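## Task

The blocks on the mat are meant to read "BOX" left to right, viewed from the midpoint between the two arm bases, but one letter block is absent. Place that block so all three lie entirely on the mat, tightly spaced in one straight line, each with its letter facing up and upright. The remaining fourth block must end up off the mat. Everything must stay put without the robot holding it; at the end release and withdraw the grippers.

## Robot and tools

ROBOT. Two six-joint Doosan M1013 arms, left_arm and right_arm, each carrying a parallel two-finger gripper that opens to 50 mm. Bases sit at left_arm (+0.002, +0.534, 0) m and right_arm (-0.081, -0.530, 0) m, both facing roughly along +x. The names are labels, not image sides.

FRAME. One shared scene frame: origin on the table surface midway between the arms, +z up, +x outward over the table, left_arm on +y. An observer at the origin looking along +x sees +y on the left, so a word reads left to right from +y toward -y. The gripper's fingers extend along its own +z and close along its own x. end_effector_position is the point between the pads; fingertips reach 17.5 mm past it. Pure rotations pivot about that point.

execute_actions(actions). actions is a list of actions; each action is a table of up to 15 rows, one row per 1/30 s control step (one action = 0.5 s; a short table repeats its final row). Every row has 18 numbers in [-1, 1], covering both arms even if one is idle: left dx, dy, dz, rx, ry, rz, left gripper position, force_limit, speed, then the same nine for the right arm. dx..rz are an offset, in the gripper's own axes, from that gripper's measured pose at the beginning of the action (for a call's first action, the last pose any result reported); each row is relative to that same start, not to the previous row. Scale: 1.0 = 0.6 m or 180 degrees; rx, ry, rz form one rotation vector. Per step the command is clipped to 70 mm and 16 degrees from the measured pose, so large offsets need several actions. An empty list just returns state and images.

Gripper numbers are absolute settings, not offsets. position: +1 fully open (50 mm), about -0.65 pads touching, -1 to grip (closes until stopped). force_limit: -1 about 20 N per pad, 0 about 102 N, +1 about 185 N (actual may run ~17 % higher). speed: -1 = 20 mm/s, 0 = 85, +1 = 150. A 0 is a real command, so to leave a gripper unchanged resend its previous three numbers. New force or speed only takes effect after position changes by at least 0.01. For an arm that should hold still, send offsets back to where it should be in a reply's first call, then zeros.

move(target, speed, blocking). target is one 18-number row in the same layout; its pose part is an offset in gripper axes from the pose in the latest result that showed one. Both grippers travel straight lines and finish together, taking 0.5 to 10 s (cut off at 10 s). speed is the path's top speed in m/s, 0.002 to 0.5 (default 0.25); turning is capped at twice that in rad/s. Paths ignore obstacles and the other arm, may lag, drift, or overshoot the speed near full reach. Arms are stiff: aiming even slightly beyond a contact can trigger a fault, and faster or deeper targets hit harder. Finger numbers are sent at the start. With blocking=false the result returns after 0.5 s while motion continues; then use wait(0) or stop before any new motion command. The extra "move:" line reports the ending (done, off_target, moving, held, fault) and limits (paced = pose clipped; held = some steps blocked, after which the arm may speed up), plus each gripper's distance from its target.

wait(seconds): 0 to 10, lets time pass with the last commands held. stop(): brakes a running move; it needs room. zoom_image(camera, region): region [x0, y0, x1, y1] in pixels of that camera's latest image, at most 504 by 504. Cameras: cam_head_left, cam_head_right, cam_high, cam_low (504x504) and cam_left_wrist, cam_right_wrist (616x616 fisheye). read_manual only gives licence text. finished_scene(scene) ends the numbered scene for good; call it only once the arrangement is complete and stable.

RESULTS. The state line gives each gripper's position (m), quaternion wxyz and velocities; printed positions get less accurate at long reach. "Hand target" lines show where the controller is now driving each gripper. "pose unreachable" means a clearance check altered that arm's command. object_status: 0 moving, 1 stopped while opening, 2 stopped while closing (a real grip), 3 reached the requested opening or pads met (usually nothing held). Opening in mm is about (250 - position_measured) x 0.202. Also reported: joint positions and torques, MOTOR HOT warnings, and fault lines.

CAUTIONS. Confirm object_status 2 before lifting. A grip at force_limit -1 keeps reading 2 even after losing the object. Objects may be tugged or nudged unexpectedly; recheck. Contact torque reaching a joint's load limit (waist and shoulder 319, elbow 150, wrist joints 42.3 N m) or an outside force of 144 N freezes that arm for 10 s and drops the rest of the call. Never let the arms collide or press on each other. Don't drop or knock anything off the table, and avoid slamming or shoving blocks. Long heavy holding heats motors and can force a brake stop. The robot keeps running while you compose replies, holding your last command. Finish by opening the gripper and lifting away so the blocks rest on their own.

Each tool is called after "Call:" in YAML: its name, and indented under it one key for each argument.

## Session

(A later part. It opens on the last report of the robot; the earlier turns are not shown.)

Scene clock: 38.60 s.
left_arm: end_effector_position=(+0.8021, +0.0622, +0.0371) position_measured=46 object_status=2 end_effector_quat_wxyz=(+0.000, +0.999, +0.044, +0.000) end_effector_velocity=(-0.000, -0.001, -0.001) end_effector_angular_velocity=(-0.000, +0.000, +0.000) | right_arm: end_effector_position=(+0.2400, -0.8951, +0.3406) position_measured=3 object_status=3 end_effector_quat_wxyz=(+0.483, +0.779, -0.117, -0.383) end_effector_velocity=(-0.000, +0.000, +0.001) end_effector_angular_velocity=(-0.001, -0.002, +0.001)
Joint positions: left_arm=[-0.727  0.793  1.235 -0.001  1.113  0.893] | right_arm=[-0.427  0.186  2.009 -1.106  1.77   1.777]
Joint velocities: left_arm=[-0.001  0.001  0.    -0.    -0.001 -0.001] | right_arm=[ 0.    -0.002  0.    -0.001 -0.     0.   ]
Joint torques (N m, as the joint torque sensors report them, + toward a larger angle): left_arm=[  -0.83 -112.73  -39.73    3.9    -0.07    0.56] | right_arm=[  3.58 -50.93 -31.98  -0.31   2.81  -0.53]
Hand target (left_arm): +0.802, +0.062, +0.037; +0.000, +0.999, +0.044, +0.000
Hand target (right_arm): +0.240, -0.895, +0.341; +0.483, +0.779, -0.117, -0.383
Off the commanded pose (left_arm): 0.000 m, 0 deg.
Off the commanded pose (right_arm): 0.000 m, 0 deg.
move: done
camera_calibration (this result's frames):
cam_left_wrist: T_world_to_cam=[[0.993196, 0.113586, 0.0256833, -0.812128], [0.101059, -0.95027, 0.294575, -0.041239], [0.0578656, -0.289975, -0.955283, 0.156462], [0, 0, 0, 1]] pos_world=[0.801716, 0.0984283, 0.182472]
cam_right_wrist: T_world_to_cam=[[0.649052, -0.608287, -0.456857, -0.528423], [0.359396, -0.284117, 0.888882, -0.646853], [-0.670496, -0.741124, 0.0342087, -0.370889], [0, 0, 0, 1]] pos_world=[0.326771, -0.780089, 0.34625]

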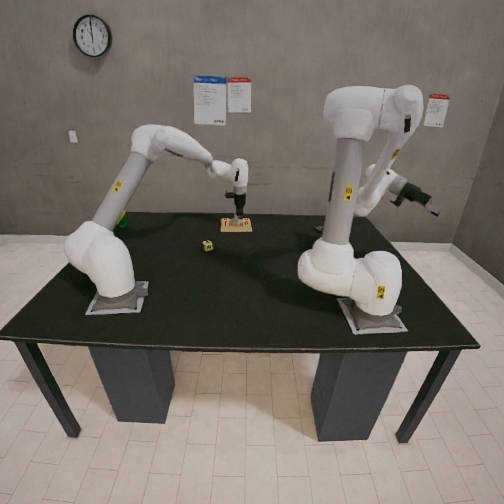

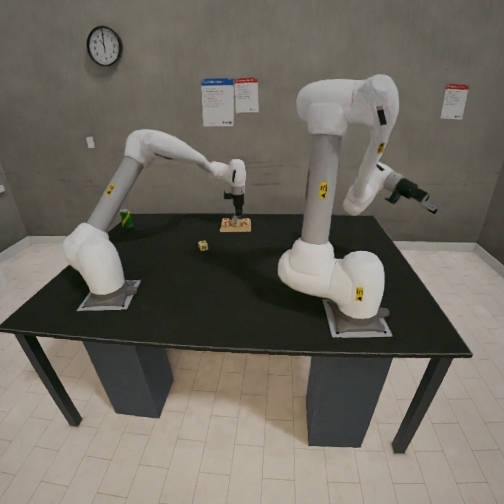

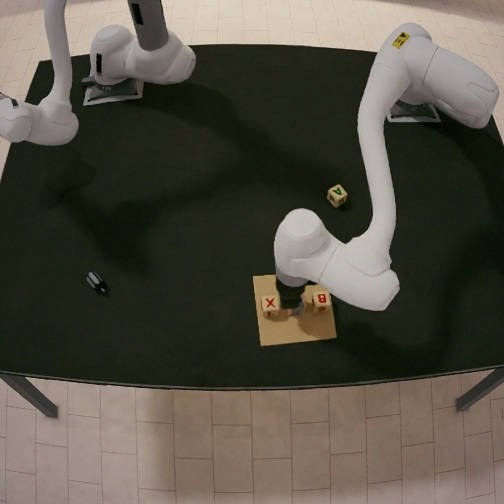

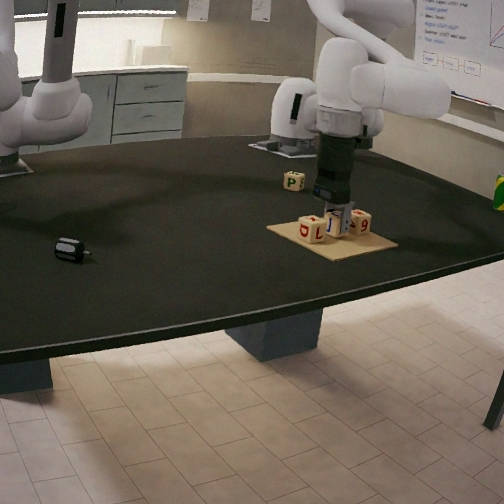

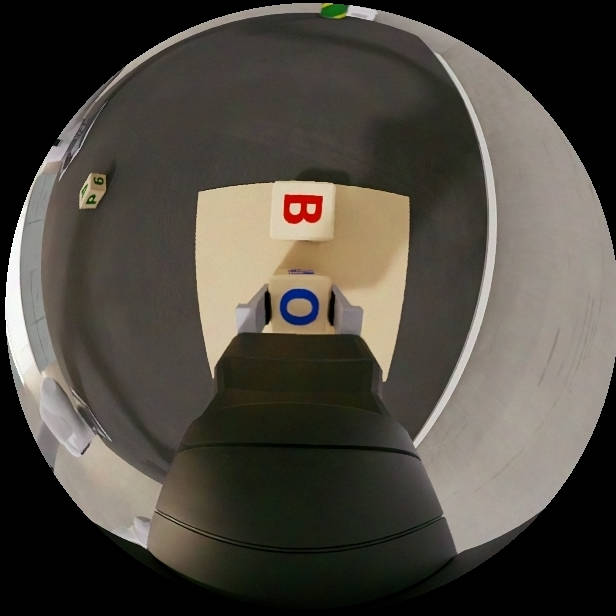

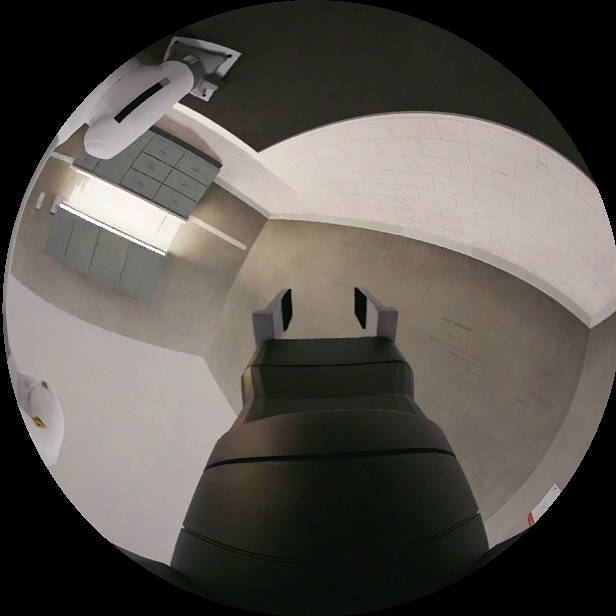

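Call:
move:
  target: [0,0,0.005,0,0,0,-1,-0.6,0,0,0,0,0,0,0,1,0,0]
  speed: 0.01

Call:
move:
  target: [0,0,0,0,0,0,1,-0.6,0,0,0,0,0,0,0,1,0,0]

Call:
move:
  target: [0,0,-0.33,0,0,0,1,-0.6,0,0,0,0,0,0,0,1,0,0]

Scene clock: 42.27 s.
left_arm: end_effector_position=(+0.8020, +0.0622, +0.0341) position_measured=46 object_status=2 end_effector_quat_wxyz=(+0.000, +0.999, +0.044, +0.000) end_effector_velocity=(-0.001, +0.000, -0.001) end_effector_angular_velocity=(+0.002, +0.002, -0.002) | right_arm: end_effector_position=(+0.2400, -0.8951, +0.3406) position_measured=3 object_status=3 end_effector_quat_wxyz=(+0.483, +0.779, -0.117, -0.383) end_effector_velocity=(-0.001, +0.000, +0.000) end_effector_angular_velocity=(-0.001, -0.002, -0.001)
Joint positions: left_arm=[-0.727  0.795  1.237 -0.001  1.109  0.893] | right_arm=[-0.427  0.186  2.009 -1.106  1.77   1.777]
Joint velocities: left_arm=[-0.001  0.     0.002 -0.     0.001  0.001] | right_arm=[-0.    -0.001  0.001  0.001 -0.     0.002]
Joint torques (N m, as the joint torque sensors report them, + toward a larger angle): left_arm=[  -0.37 -113.44  -39.36    3.8    -0.19    0.59] | right_arm=[  4.25 -51.11 -31.91  -0.39   2.92  -0.58]
Hand target (left_arm): +0.802, +0.062, +0.034; +0.000, +0.999, +0.044, +0.000
Hand target (right_arm): +0.240, -0.895, +0.341; +0.483, +0.779, -0.117, -0.383
Off the commanded pose (left_arm): 0.000 m, 0 deg.
Off the commanded pose (right_arm): 0.000 m, 0 deg.
move: done
camera_calibration (this result's frames):
cam_left_wrist: T_world_to_cam=[[0.993197, 0.113582, 0.025685, -0.812045], [0.101055, -0.95027, 0.294575, -0.0403624], [0.057866, -0.289975, -0.955283, 0.15361], [0, 0, 0, 1]] pos_world=[0.801711, 0.0984214, 0.179489]
cam_right_wrist: T_world_to_cam=[[0.649053, -0.608287, -0.456856, -0.528423], [0.359396, -0.284117, 0.888882, -0.646853], [-0.670496, -0.741124, 0.0342086, -0.370888], [0, 0, 0, 1]] pos_world=[0.326771, -0.780089, 0.34625]

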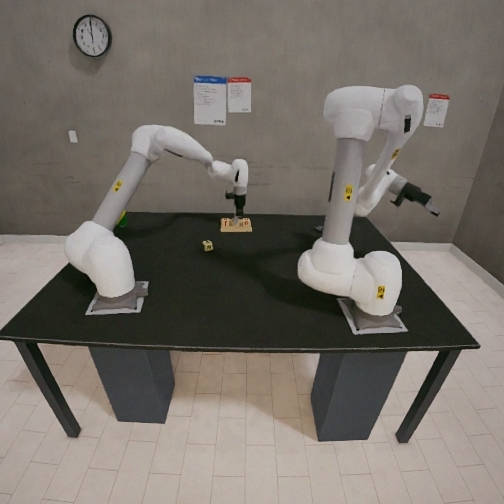

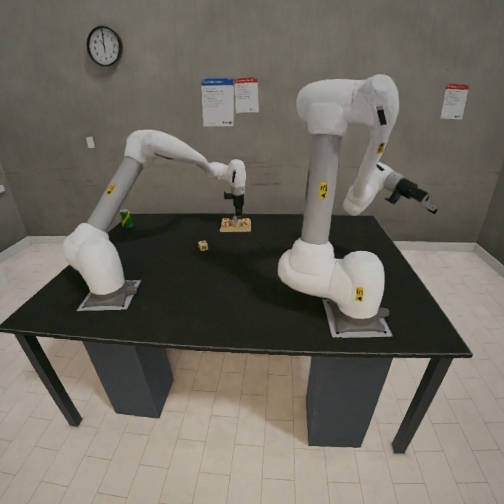

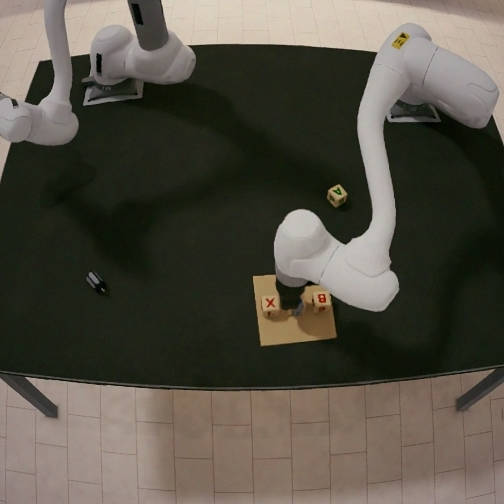

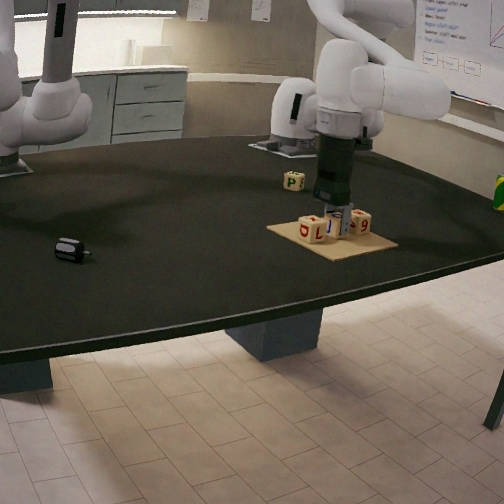

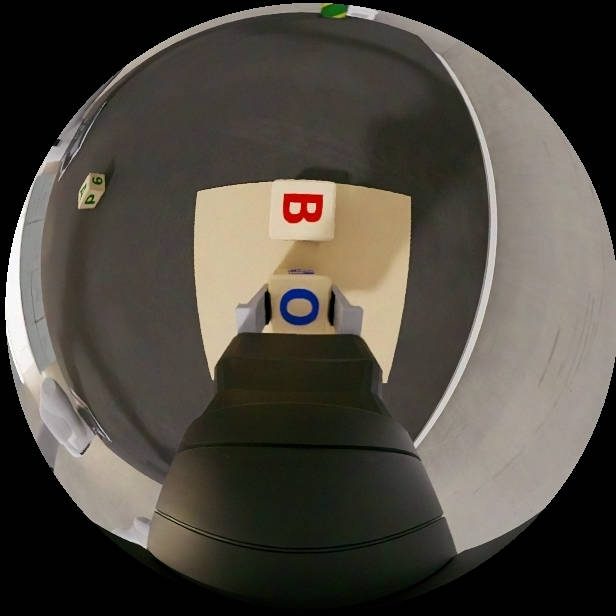

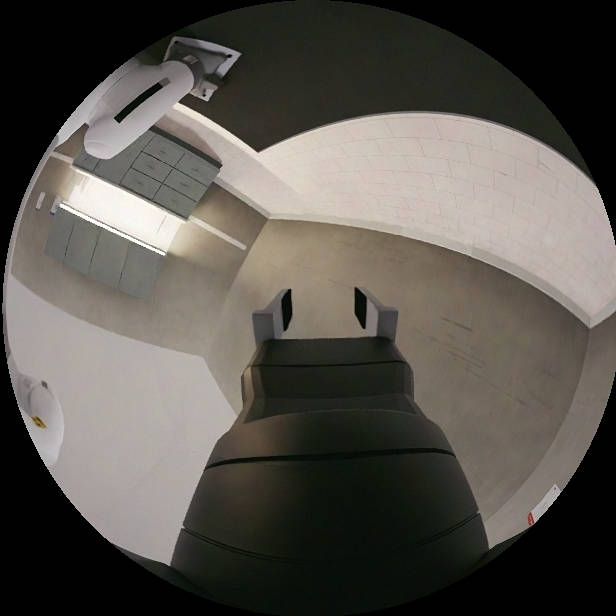

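Scene clock: 42.77 s.
left_arm: end_effector_position=(+0.8020, +0.0622, +0.0341) position_measured=3 object_status=3 end_effector_quat_wxyz=(+0.000, +0.999, +0.044, +0.000) end_effector_velocity=(-0.000, +0.000, +0.001) end_effector_angular_velocity=(-0.000, -0.000, +0.001) | right_arm: end_effector_position=(+0.2400, -0.8951, +0.3406) position_measured=3 object_status=3 end_effector_quat_wxyz=(+0.483, +0.779, -0.117, -0.383) end_effector_velocity=(+0.000, +0.000, -0.000) end_effector_angular_velocity=(+0.000, -0.001, -0.001)
Joint positions: left_arm=[-0.727  0.795  1.237 -0.001  1.109  0.893] | right_arm=[-0.427  0.186  2.009 -1.106  1.77   1.777]
Joint velocities: left_arm=[ 0.    -0.001  0.001  0.    -0.    -0.001] | right_arm=[ 0.     0.001 -0.001  0.001  0.     0.001]
Joint torques (N m, as the joint torque sensors report them, + toward a larger angle): left_arm=[  -0.37 -113.03  -39.46    3.78   -0.32    0.39] | right_arm=[  3.83 -51.43 -32.04  -0.26   2.83  -0.73]
Hand target (left_arm): +0.802, +0.062, +0.034; +0.000, +0.999, +0.044, +0.000
Hand target (right_arm): +0.240, -0.895, +0.341; +0.483, +0.779, -0.117, -0.383
Off the commanded pose (left_arm): 0.000 m, 0 deg.
Off the commanded pose (right_arm): 0.000 m, 0 deg.
move: done
camera_calibration (this result's frames):
cam_left_wrist: T_world_to_cam=[[0.993197, 0.113582, 0.0256854, -0.812045], [0.101054, -0.95027, 0.294575, -0.0403612], [0.0578664, -0.289976, -0.955283, 0.153606], [0, 0, 0, 1]] pos_world=[0.801711, 0.0984215, 0.179485]
cam_right_wrist: T_world_to_cam=[[0.649053, -0.608287, -0.456856, -0.528423], [0.359396, -0.284117, 0.888883, -0.646853], [-0.670497, -0.741124, 0.0342087, -0.370888], [0, 0, 0, 1]] pos_world=[0.326771, -0.780089, 0.346251]

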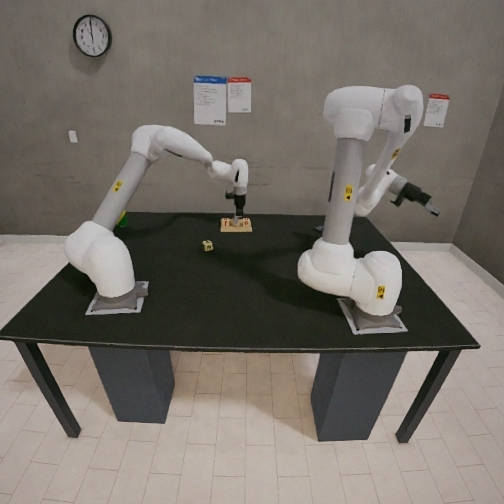

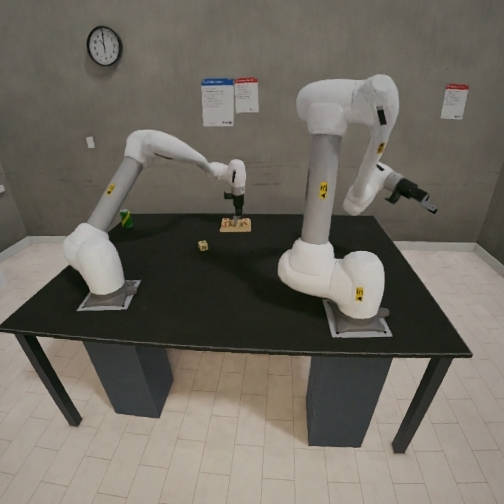

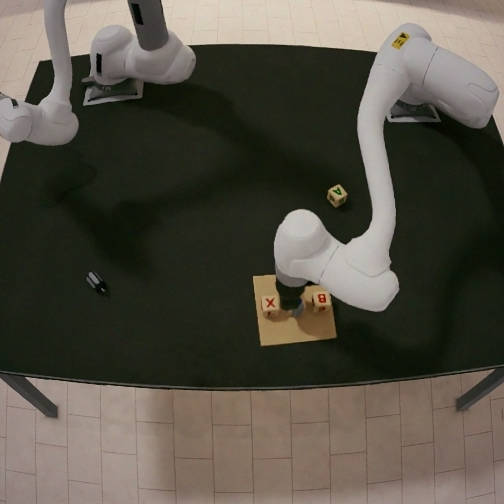

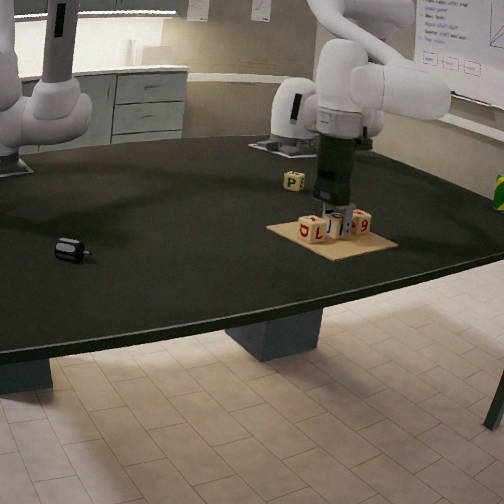

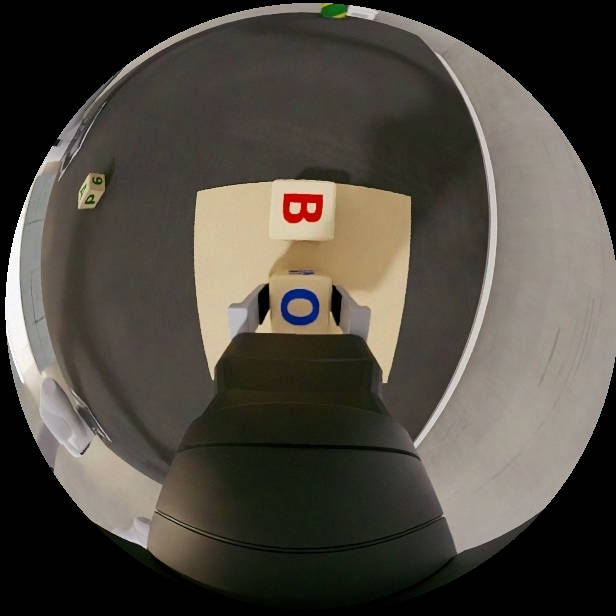

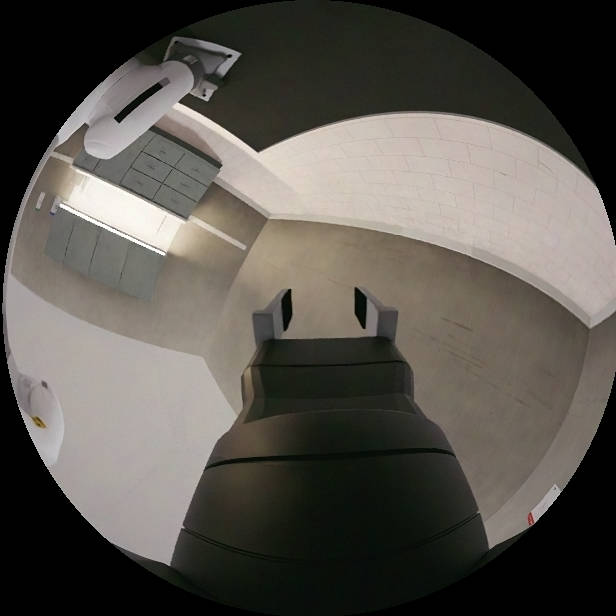

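Scene clock: 44.00 s.
left_arm: end_effector_position=(+0.8021, +0.0620, +0.2320) position_measured=3 object_status=3 end_effector_quat_wxyz=(+0.000, +0.999, +0.043, +0.000) end_effector_velocity=(+0.000, +0.001, +0.002) end_effector_angular_velocity=(+0.000, +0.001, +0.001) | right_arm: end_effector_position=(+0.2400, -0.8951, +0.3406) position_measured=3 object_status=3 end_effector_quat_wxyz=(+0.483, +0.779, -0.117, -0.383) end_effector_velocity=(-0.001, +0.000, +0.001) end_effector_angular_velocity=(+0.000, +0.000, +0.000)
Joint positions: left_arm=[-0.727  0.686  1.058 -0.001  1.397  0.893] | right_arm=[-0.427  0.186  2.009 -1.106  1.77   1.777]
Joint velocities: left_arm=[ 0.001 -0.    -0.002 -0.     0.004 -0.   ] | right_arm=[ 0.    -0.001  0.001  0.     0.    -0.001]
Joint torques (N m, as the joint torque sensors report them, + toward a larger angle): left_arm=[  -0.77 -108.09  -41.93    4.25   -0.24    0.45] | right_arm=[  3.83 -50.94 -31.79  -0.4    2.84  -0.61]
Hand target (left_arm): +0.802, +0.062, +0.232; +0.000, +0.999, +0.043, +0.000
Hand target (right_arm): +0.240, -0.895, +0.341; +0.483, +0.779, -0.117, -0.383
Off the commanded pose (left_arm): 0.000 m, 0 deg.
Off the commanded pose (right_arm): 0.000 m, 0 deg.
move: done
camera_calibration (this result's frames):
cam_left_wrist: T_world_to_cam=[[0.993232, 0.113301, 0.0255654, -0.817124], [0.100819, -0.950284, 0.294612, -0.0987076], [0.0576743, -0.29004, -0.955275, 0.342744], [0, 0, 0, 1]] pos_world=[0.801778, 0.0981907, 0.377386]
cam_right_wrist: T_world_to_cam=[[0.649053, -0.608287, -0.456856, -0.528423], [0.359396, -0.284117, 0.888882, -0.646853], [-0.670497, -0.741124, 0.0342085, -0.370888], [0, 0, 0, 1]] pos_world=[0.326771, -0.780089, 0.34625]

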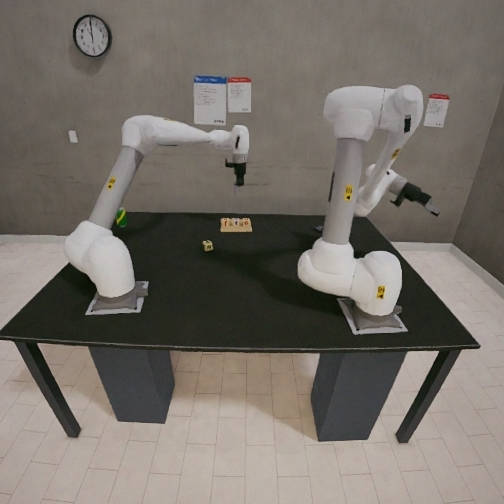

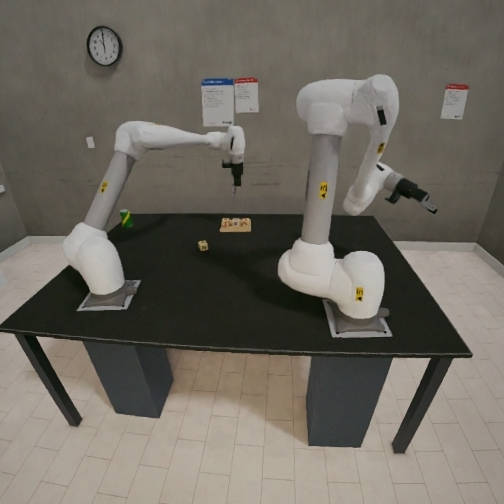

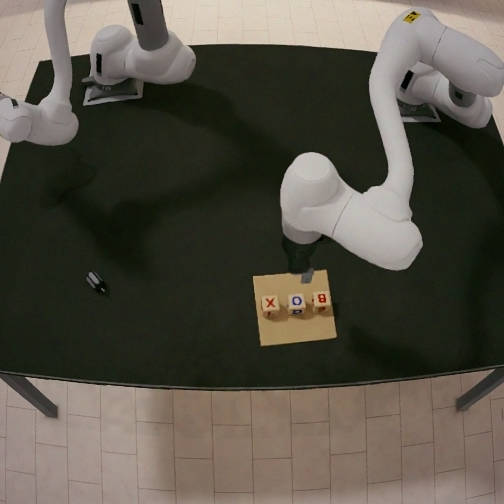

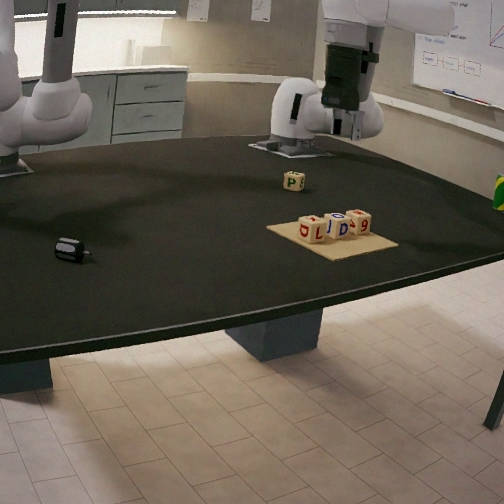

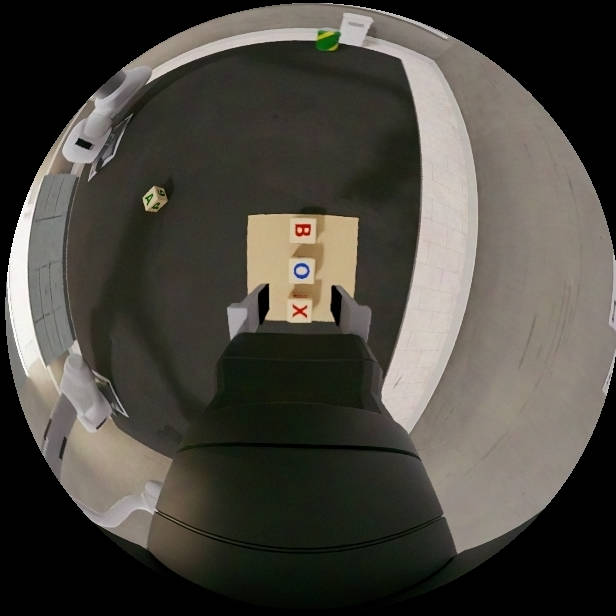

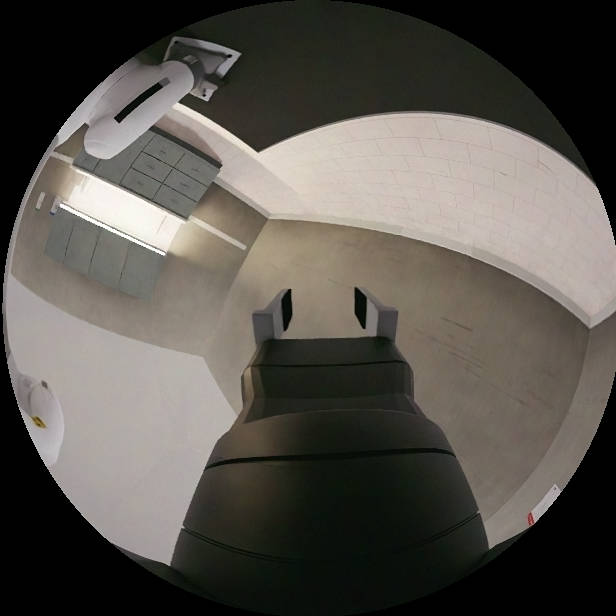

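Call:
finished_scene:
  scene: 2

The scene is finished: the task was done.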